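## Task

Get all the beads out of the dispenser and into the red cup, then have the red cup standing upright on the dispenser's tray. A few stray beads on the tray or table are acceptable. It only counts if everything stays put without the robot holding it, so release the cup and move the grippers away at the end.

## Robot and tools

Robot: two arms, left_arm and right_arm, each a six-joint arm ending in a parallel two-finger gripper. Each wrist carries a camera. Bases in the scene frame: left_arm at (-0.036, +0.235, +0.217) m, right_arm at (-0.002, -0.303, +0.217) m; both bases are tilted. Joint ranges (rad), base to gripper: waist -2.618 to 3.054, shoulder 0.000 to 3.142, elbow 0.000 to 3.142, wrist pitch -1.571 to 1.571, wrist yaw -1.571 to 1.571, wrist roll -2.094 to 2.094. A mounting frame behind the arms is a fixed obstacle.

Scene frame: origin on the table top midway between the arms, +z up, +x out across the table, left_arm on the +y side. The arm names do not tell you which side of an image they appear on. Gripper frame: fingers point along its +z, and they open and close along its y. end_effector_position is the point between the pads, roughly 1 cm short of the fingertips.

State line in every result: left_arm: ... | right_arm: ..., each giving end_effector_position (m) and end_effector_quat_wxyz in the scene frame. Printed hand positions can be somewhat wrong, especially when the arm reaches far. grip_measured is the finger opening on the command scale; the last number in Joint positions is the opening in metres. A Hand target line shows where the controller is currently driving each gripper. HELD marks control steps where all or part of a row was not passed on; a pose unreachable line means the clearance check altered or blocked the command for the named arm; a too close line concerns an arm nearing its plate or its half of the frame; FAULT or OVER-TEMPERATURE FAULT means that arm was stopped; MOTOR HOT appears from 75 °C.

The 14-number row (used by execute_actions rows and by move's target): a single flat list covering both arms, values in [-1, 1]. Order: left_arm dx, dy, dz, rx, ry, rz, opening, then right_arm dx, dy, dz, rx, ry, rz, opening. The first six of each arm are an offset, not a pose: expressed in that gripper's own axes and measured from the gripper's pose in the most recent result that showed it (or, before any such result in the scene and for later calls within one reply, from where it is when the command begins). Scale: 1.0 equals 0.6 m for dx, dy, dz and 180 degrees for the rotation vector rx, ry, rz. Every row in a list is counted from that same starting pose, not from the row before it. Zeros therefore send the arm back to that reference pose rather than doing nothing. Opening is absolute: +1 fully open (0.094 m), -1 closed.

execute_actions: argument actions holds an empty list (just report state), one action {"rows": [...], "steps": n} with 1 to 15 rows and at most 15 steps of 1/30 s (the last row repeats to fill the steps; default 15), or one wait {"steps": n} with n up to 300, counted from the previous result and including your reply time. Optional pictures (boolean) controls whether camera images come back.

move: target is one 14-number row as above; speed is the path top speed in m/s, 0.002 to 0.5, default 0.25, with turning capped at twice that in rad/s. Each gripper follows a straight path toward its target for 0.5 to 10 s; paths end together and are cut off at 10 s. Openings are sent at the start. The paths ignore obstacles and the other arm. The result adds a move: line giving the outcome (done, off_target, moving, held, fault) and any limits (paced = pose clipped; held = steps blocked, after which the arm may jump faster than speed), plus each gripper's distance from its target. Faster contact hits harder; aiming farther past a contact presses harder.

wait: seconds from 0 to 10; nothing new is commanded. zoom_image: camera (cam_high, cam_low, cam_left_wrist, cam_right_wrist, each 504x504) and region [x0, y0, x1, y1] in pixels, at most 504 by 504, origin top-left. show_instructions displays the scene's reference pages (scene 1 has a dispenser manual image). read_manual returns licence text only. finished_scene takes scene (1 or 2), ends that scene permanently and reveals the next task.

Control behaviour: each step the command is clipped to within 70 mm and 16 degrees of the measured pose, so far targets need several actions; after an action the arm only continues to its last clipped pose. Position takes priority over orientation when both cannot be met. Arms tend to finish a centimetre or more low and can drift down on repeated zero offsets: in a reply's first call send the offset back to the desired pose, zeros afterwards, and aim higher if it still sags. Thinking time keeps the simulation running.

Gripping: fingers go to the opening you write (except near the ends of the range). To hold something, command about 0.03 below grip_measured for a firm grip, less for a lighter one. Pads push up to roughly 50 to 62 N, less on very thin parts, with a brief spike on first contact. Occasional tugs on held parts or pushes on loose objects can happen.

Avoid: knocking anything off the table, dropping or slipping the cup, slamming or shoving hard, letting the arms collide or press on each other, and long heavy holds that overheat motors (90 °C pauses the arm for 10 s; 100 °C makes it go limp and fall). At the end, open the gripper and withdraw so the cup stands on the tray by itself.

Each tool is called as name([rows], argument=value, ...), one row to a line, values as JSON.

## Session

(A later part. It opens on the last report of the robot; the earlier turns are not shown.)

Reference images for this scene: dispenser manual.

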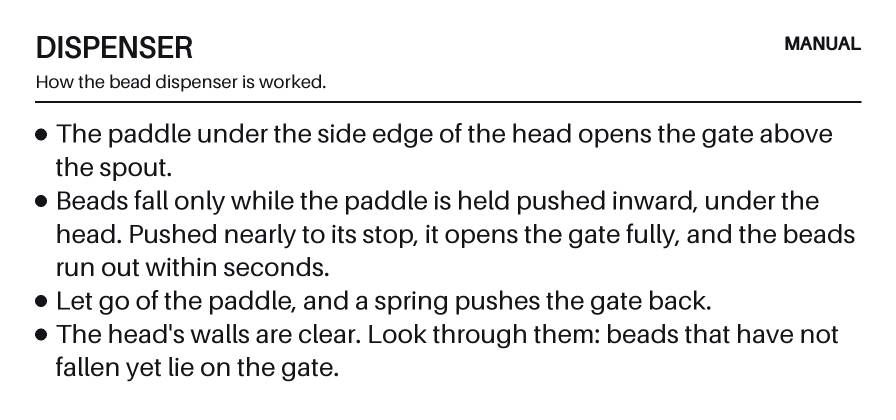

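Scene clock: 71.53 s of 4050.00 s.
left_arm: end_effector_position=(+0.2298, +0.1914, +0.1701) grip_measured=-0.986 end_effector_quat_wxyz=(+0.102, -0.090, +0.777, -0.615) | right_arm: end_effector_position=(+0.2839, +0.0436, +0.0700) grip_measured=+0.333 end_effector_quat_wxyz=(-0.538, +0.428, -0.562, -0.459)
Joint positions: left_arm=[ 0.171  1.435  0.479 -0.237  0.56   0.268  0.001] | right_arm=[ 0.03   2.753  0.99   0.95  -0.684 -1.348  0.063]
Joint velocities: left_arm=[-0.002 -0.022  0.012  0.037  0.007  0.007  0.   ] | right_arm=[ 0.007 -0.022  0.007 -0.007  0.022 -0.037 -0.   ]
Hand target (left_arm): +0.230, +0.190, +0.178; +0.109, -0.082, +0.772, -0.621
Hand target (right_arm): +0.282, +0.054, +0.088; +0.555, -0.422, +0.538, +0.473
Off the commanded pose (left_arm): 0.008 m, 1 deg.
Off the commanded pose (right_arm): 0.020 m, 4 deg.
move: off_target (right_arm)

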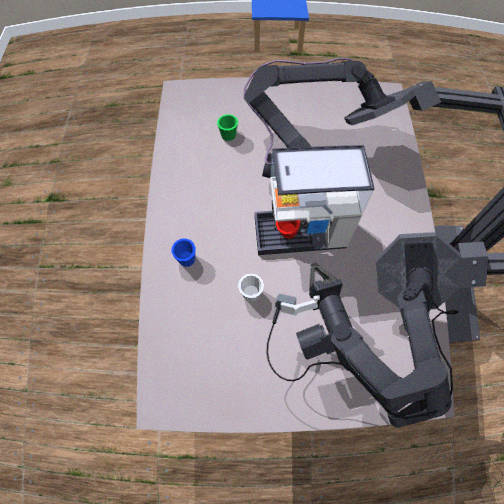

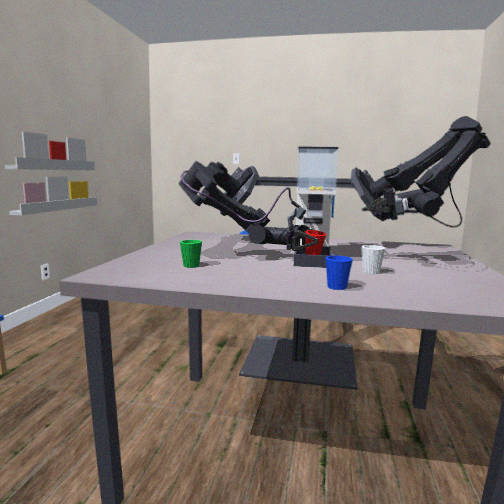

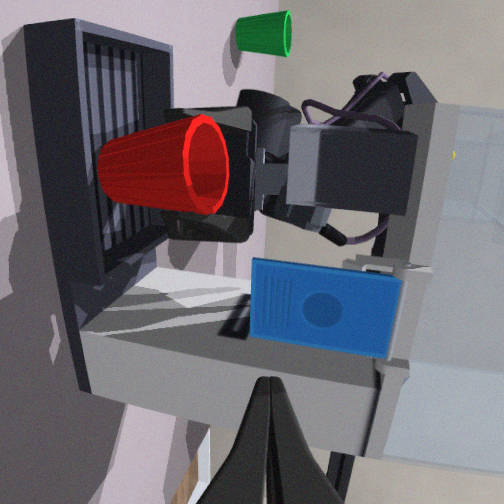

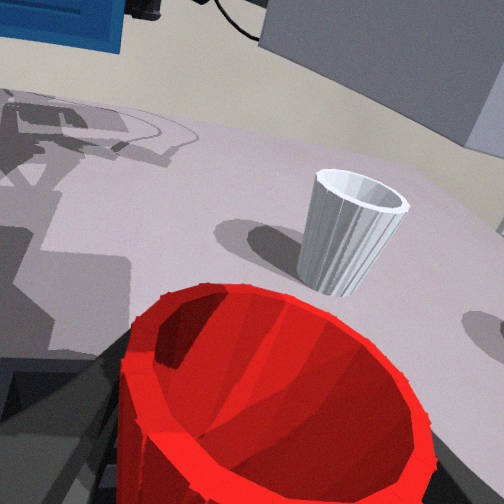

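move(target=[0,-0.012,0,0.005,0,0.005,-1,-0.033,-0.014,0.022,0,-0.022,-0.035,0.15], speed=0.05)

move(target=[0,-0.012,0,0.005,0,0.005,-1,-0.02,0,0.005,0,-0.015,0,0.8])

zoom_image(camera="cam_low", region=[240,170,380,280])

Scene clock: 82.30 s of 4050.00 s.
left_arm: end_effector_position=(+0.2297, +0.1915, +0.1697) grip_measured=-0.986 end_effector_quat_wxyz=(+0.101, -0.090, +0.778, -0.614) | right_arm: end_effector_position=(+0.2957, +0.0441, +0.0670) grip_measured=+0.333 end_effector_quat_wxyz=(-0.557, +0.443, -0.554, -0.431)
Joint positions: left_arm=[ 0.171  1.435  0.479 -0.237  0.557  0.266  0.001] | right_arm=[ 0.029  2.753  1.016  0.95  -0.674 -1.402  0.063]
Joint velocities: left_arm=[-0.007  0.007 -0.002 -0.081 -0.022 -0.095  0.   ] | right_arm=[-0.007 -0.002  0.007 -0.007 -0.051  0.037  0.001]
Hand target (left_arm): +0.230, +0.190, +0.177; +0.108, -0.083, +0.773, -0.620
Hand target (right_arm): +0.296, +0.054, +0.089; +0.582, -0.442, +0.520, +0.442
Off the commanded pose (left_arm): 0.008 m, 1 deg.
Off the commanded pose (right_arm): 0.025 m, 5 deg.
After step 90, 6.23 s passed at rest.
move: off_target (right_arm)

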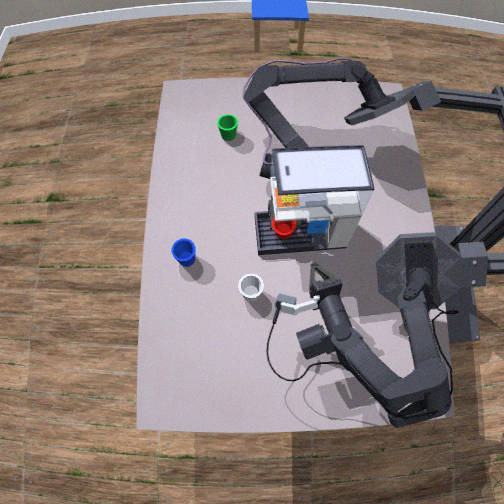

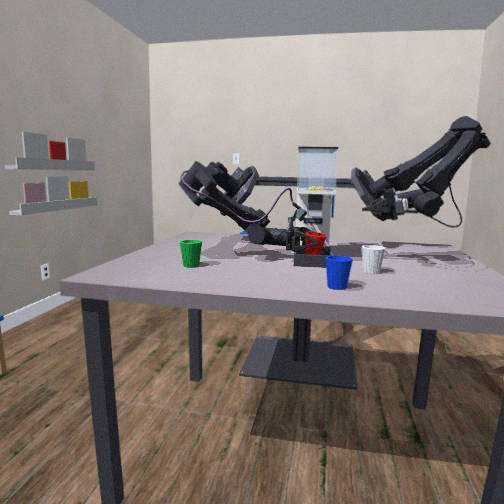

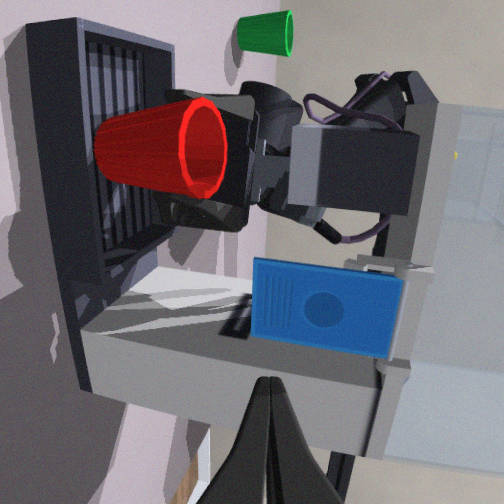

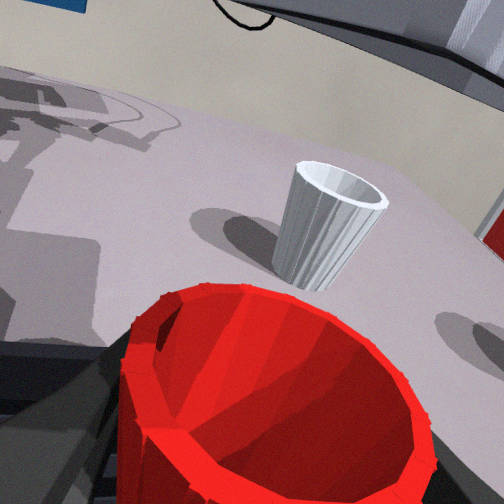

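Scene clock: 83.00 s of 4050.00 s.
left_arm: end_effector_position=(+0.2295, +0.1916, +0.1692) grip_measured=-0.986 end_effector_quat_wxyz=(+0.100, -0.091, +0.779, -0.613) | right_arm: end_effector_position=(+0.2978, +0.0430, +0.0676) grip_measured=+0.797 end_effector_quat_wxyz=(-0.560, +0.439, -0.555, -0.431)
Joint positions: left_arm=[ 0.171  1.435  0.479 -0.237  0.554  0.265  0.001] | right_arm=[ 0.026  2.753  1.016  0.961 -0.681 -1.394  0.084]
Joint velocities: left_arm=[-0.002 -0.007  0.002 -0.051  0.051 -0.051  0.   ] | right_arm=[ 0.017 -0.017  0.007  0.007 -0.022  0.11  -0.001]
Hand target (left_arm): +0.230, +0.190, +0.177; +0.107, -0.083, +0.774, -0.619
Hand target (right_arm): +0.296, +0.047, +0.079; +0.570, -0.433, +0.541, +0.442
Off the commanded pose (left_arm): 0.008 m, 1 deg.
Off the commanded pose (right_arm): 0.012 m, 2 deg.
move: off_target (right_arm)

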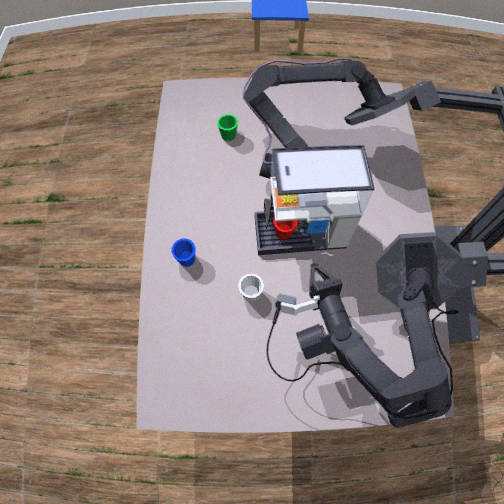

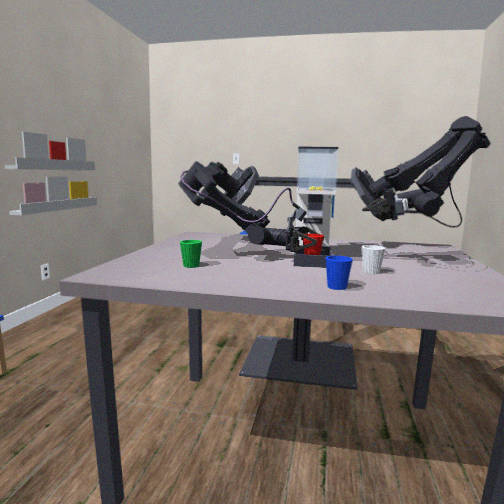

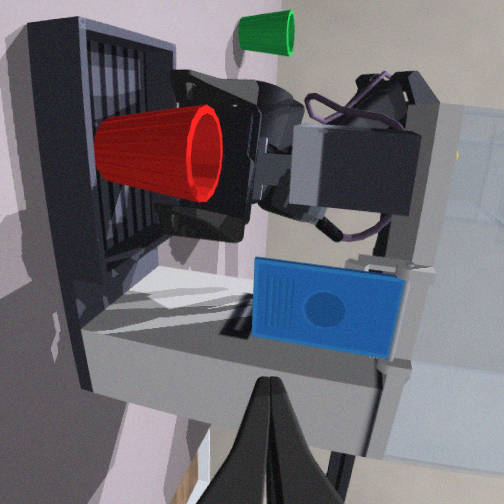

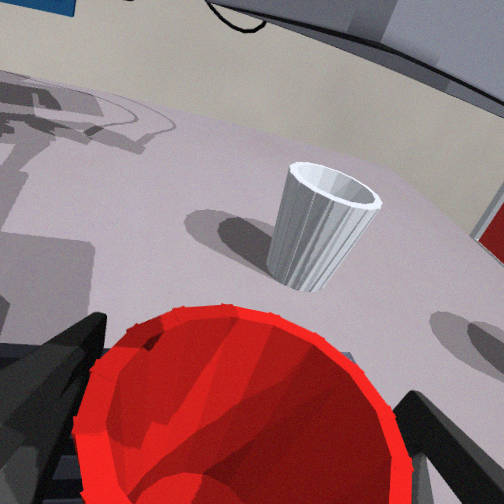

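Region (240, 170, 380, 280) of cam_low's 504x504 image, scaled by 3.600, with more detail than that image has; it fills the top 396 rows of this view, and the rest is white.

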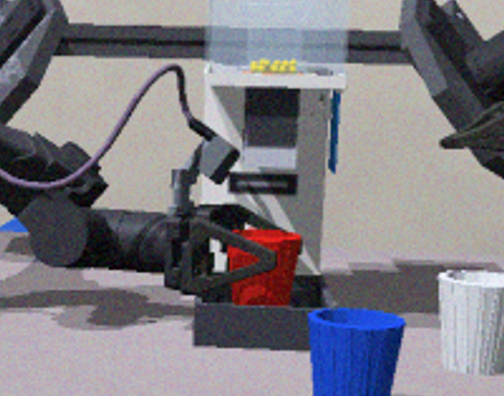

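move(target=[0.082,-0.044,0.135,0.01,0.01,0,-1,-0.06,0.012,-0.25,0,-0.01,0,1], speed=0.15)

Scene clock: 88.30 s of 4050.00 s.
left_arm: end_effector_position=(+0.2140, +0.1013, +0.1712) grip_measured=-0.986 end_effector_quat_wxyz=(+0.096, -0.089, +0.773, -0.621) | right_arm: end_effector_position=(+0.2574, -0.1002, +0.0898) grip_measured=+1.000 end_effector_quat_wxyz=(-0.559, +0.436, -0.558, -0.430)
Joint positions: left_arm=[-0.09   1.792  0.307  0.411  0.461 -0.006  0.001] | right_arm=[-0.279  2.279  0.552  0.725 -0.871 -1.715  0.094]
Joint velocities: left_arm=[ 0.017  0.007 -0.002  0.007  0.051 -0.081  0.001] | right_arm=[-0.002 -0.007 -0.012 -0.022 -0.007 -0.066  0.   ]
Hand target (left_arm): +0.204, +0.096, +0.175; +0.090, -0.080, +0.770, -0.626
Hand target (right_arm): +0.255, -0.101, +0.102; +0.568, -0.432, +0.546, +0.439
Off the commanded pose (left_arm): 0.011 m, 1 deg.
Off the commanded pose (right_arm): 0.014 m, 2 deg.
After step 90, 0.53 s passed at rest.
move: off_target (left_arm, right_arm)

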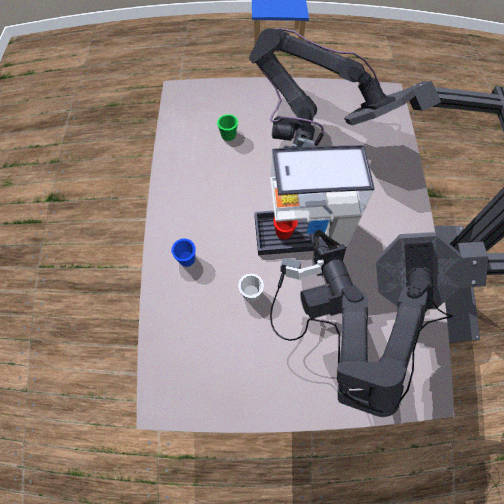

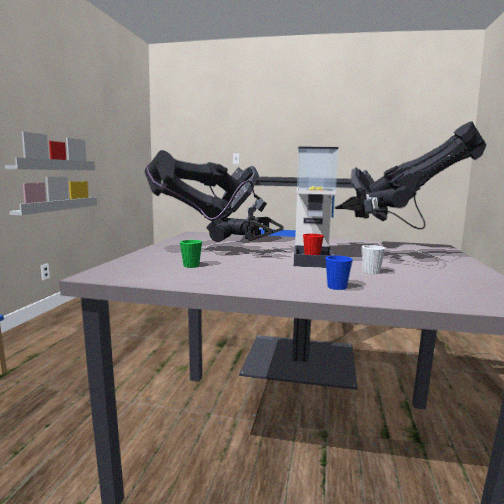

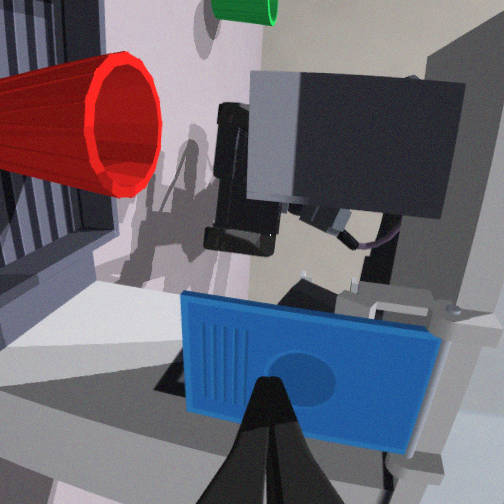

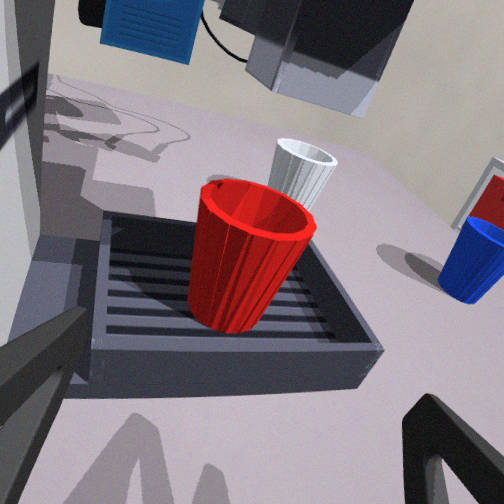

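move(target=[0.02,-0.008,0.068,0.01,0.01,0,-1,-0.03,0,-0.03,0,-0.01,0,1], speed=0.03)

zoom_image(camera="cam_high", region=[245,160,375,270])

Scene clock: 92.67 s of 4050.00 s.
left_arm: end_effector_position=(+0.2059, +0.0649, +0.1589) grip_measured=-0.986 end_effector_quat_wxyz=(+0.074, -0.089, +0.775, -0.622) | right_arm: end_effector_position=(+0.2586, -0.1158, +0.0957) grip_measured=+1.000 end_effector_quat_wxyz=(-0.561, +0.435, -0.560, -0.426)
Joint positions: left_arm=[-0.152  2.038  0.333  0.618  0.428 -0.075  0.001] | right_arm=[-0.308  2.2    0.519  0.665 -0.886 -1.745  0.094]
Joint velocities: left_arm=[ 0.007 -0.007 -0.007 -0.022  0.007  0.095 -0.   ] | right_arm=[-0.007  0.007 -0.012  0.022  0.037  0.022  0.   ]
Hand target (left_arm): +0.212, +0.058, +0.167; +0.085, -0.078, +0.764, -0.634
Hand target (right_arm): +0.253, -0.117, +0.107; +0.568, -0.429, +0.550, +0.437
Off the commanded pose (left_arm): 0.012 m, 3 deg.
Off the commanded pose (right_arm): 0.014 m, 2 deg.
move: off_target (left_arm, right_arm)

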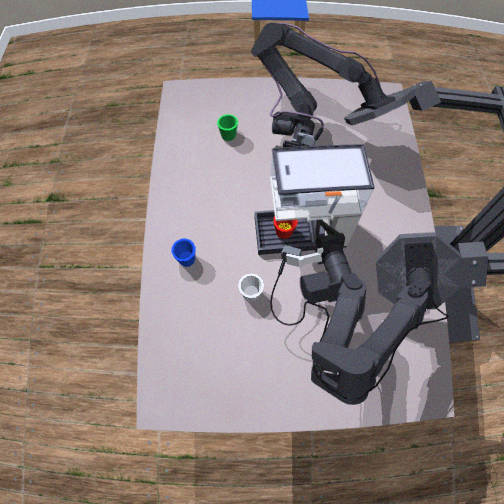

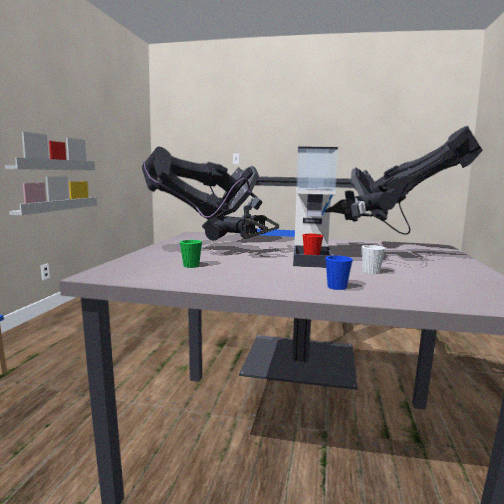

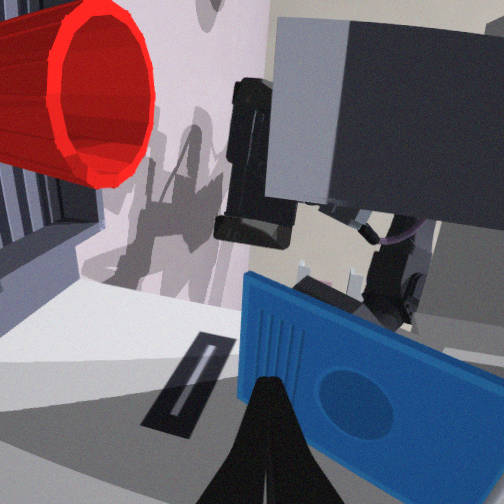

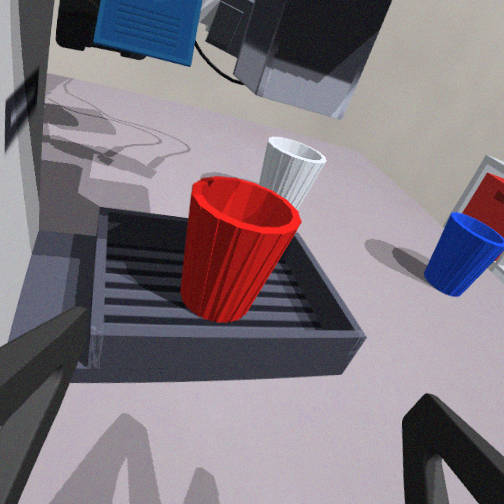

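Region (245, 160, 375, 270) of cam_high's 504x504 image, scaled by 3.877, with more detail than that image has; it fills the top 426 rows of this view, and the rest is white.

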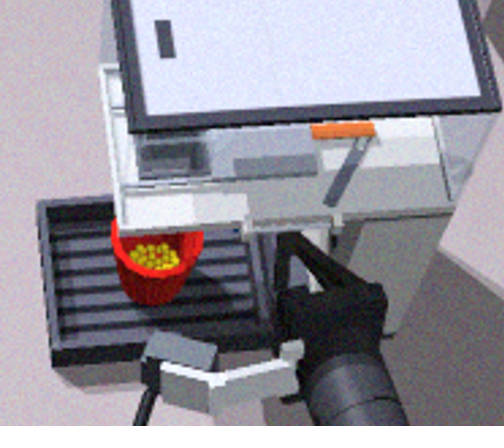

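move(target=[-0.1,0,-0.23,0,0,0,-1,-0.06,-0.03,-0.1,0,0,0,1])

Scene clock: 95.93 s of 4050.00 s.
left_arm: end_effector_position=(+0.2290, +0.2110, +0.1835) grip_measured=-0.986 end_effector_quat_wxyz=(+0.068, -0.093, +0.783, -0.611) | right_arm: end_effector_position=(+0.2616, -0.1774, +0.1228) grip_measured=+1.000 end_effector_quat_wxyz=(-0.551, +0.442, -0.568, -0.423)
Joint positions: left_arm=[ 0.164  1.353  0.56  -0.445  0.526  0.24   0.001] | right_arm=[-0.414  1.818  0.458  0.229 -0.907 -1.887  0.094]
Joint velocities: left_arm=[-0.002 -0.012  0.022 -0.037  0.007 -0.022 -0.001] | right_arm=[-0.012  0.032  0.012 -0.007 -0.007  0.051  0.   ]
Hand target (left_arm): +0.234, +0.212, +0.188; +0.073, -0.088, +0.775, -0.622
Hand target (right_arm): +0.261, -0.179, +0.132; +0.561, -0.435, +0.560, +0.427
Off the commanded pose (left_arm): 0.007 m, 2 deg.
Off the commanded pose (right_arm): 0.010 m, 2 deg.
move: done

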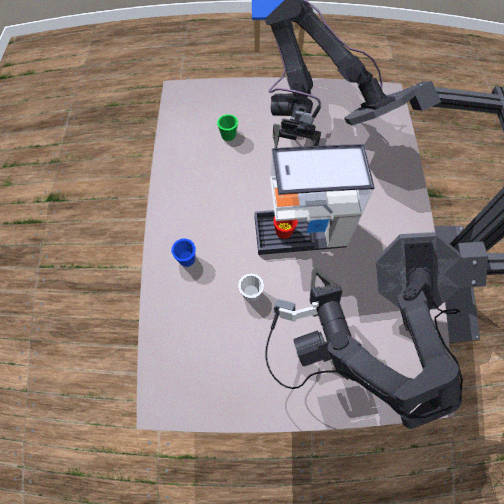

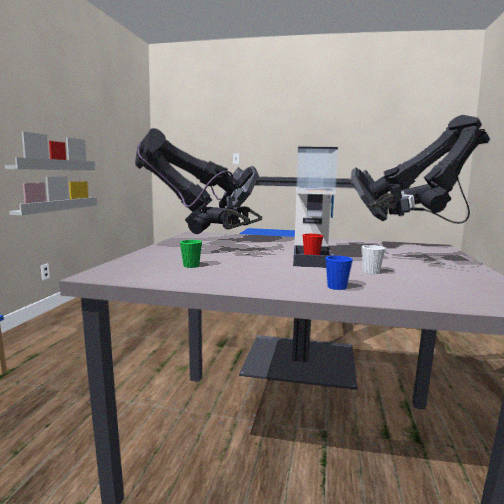

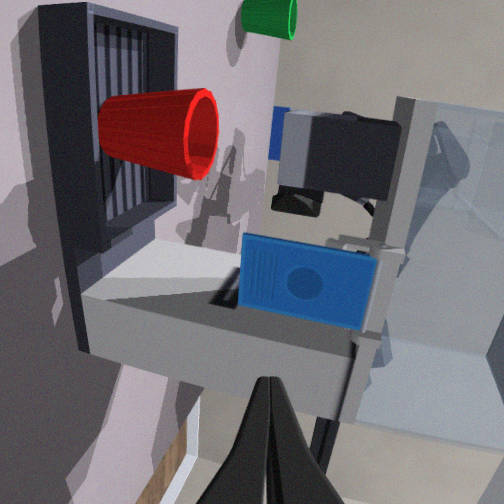

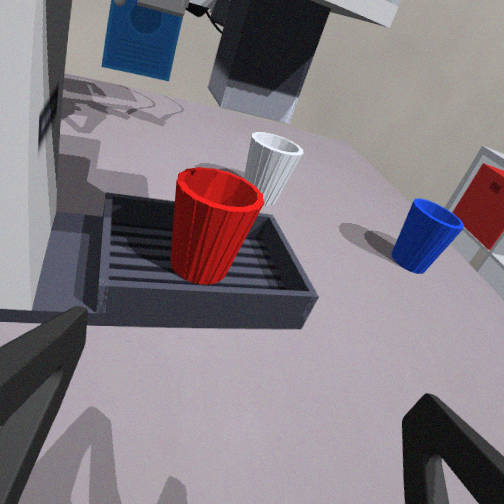

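execute_actions(actions=[])

Scene clock: 99.63 s of 4050.00 s.
left_arm: end_effector_position=(+0.2286, +0.2108, +0.1836) grip_measured=-0.986 end_effector_quat_wxyz=(+0.068, -0.092, +0.783, -0.611) | right_arm: end_effector_position=(+0.2614, -0.1773, +0.1229) grip_measured=+1.000 end_effector_quat_wxyz=(-0.551, +0.442, -0.568, -0.423)
Joint positions: left_arm=[ 0.164  1.353  0.56  -0.447  0.526  0.242  0.001] | right_arm=[-0.414  1.818  0.458  0.228 -0.907 -1.888  0.094]
Joint velocities: left_arm=[ 0.002 -0.002 -0.017  0.051  0.007 -0.007 -0.   ] | right_arm=[-0.007 -0.017  0.012  0.022  0.022 -0.11   0.   ]
Hand target (left_arm): +0.234, +0.212, +0.188; +0.073, -0.088, +0.775, -0.621
Hand target (right_arm): +0.261, -0.179, +0.132; +0.561, -0.436, +0.560, +0.427
Off the commanded pose (left_arm): 0.007 m, 2 deg.
Off the commanded pose (right_arm): 0.009 m, 2 deg.
Steps of this call (steps 1 to 90: nothing new was sent; then 0.70 s passed at rest). Readings (end_effector_position):
1: left_arm (+0.2290, +0.2109, +0.1835) | right_arm (+0.2615, -0.1774, +0.1228)
2: left_arm (+0.2289, +0.2109, +0.1835) | right_arm (+0.2615, -0.1774, +0.1228)
4: left_arm (+0.2288, +0.2109, +0.1835) | right_arm (+0.2615, -0.1773, +0.1229)
8: left_arm (+0.2287, +0.2109, +0.1836) | right_arm (+0.2614, -0.1773, +0.1229)
90: the state above

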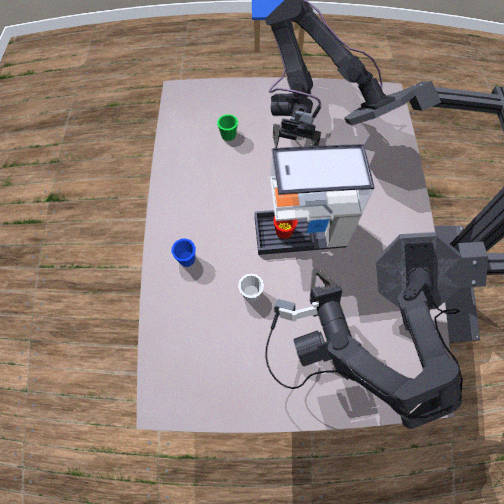

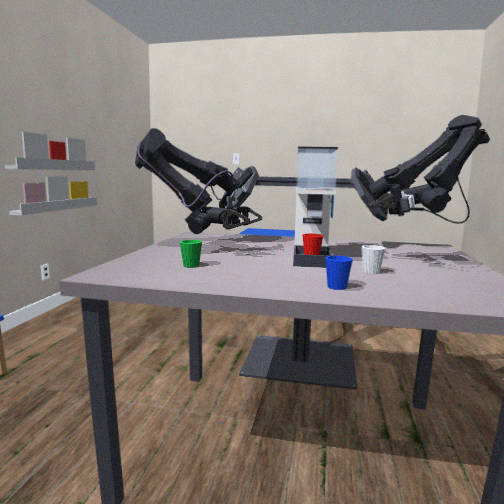

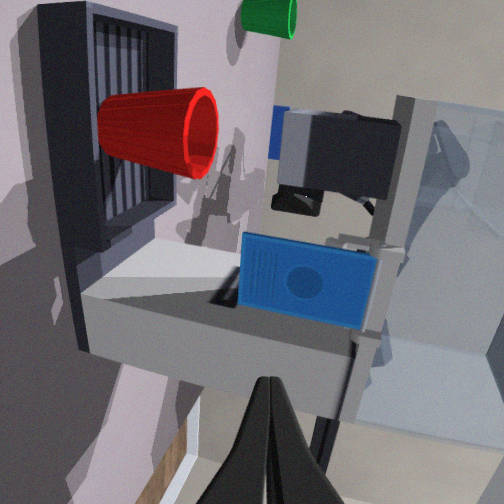

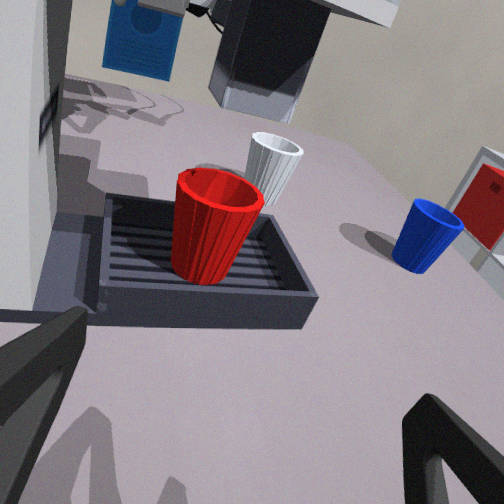

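finished_scene(scene=2)

The scene is finished: the task was done.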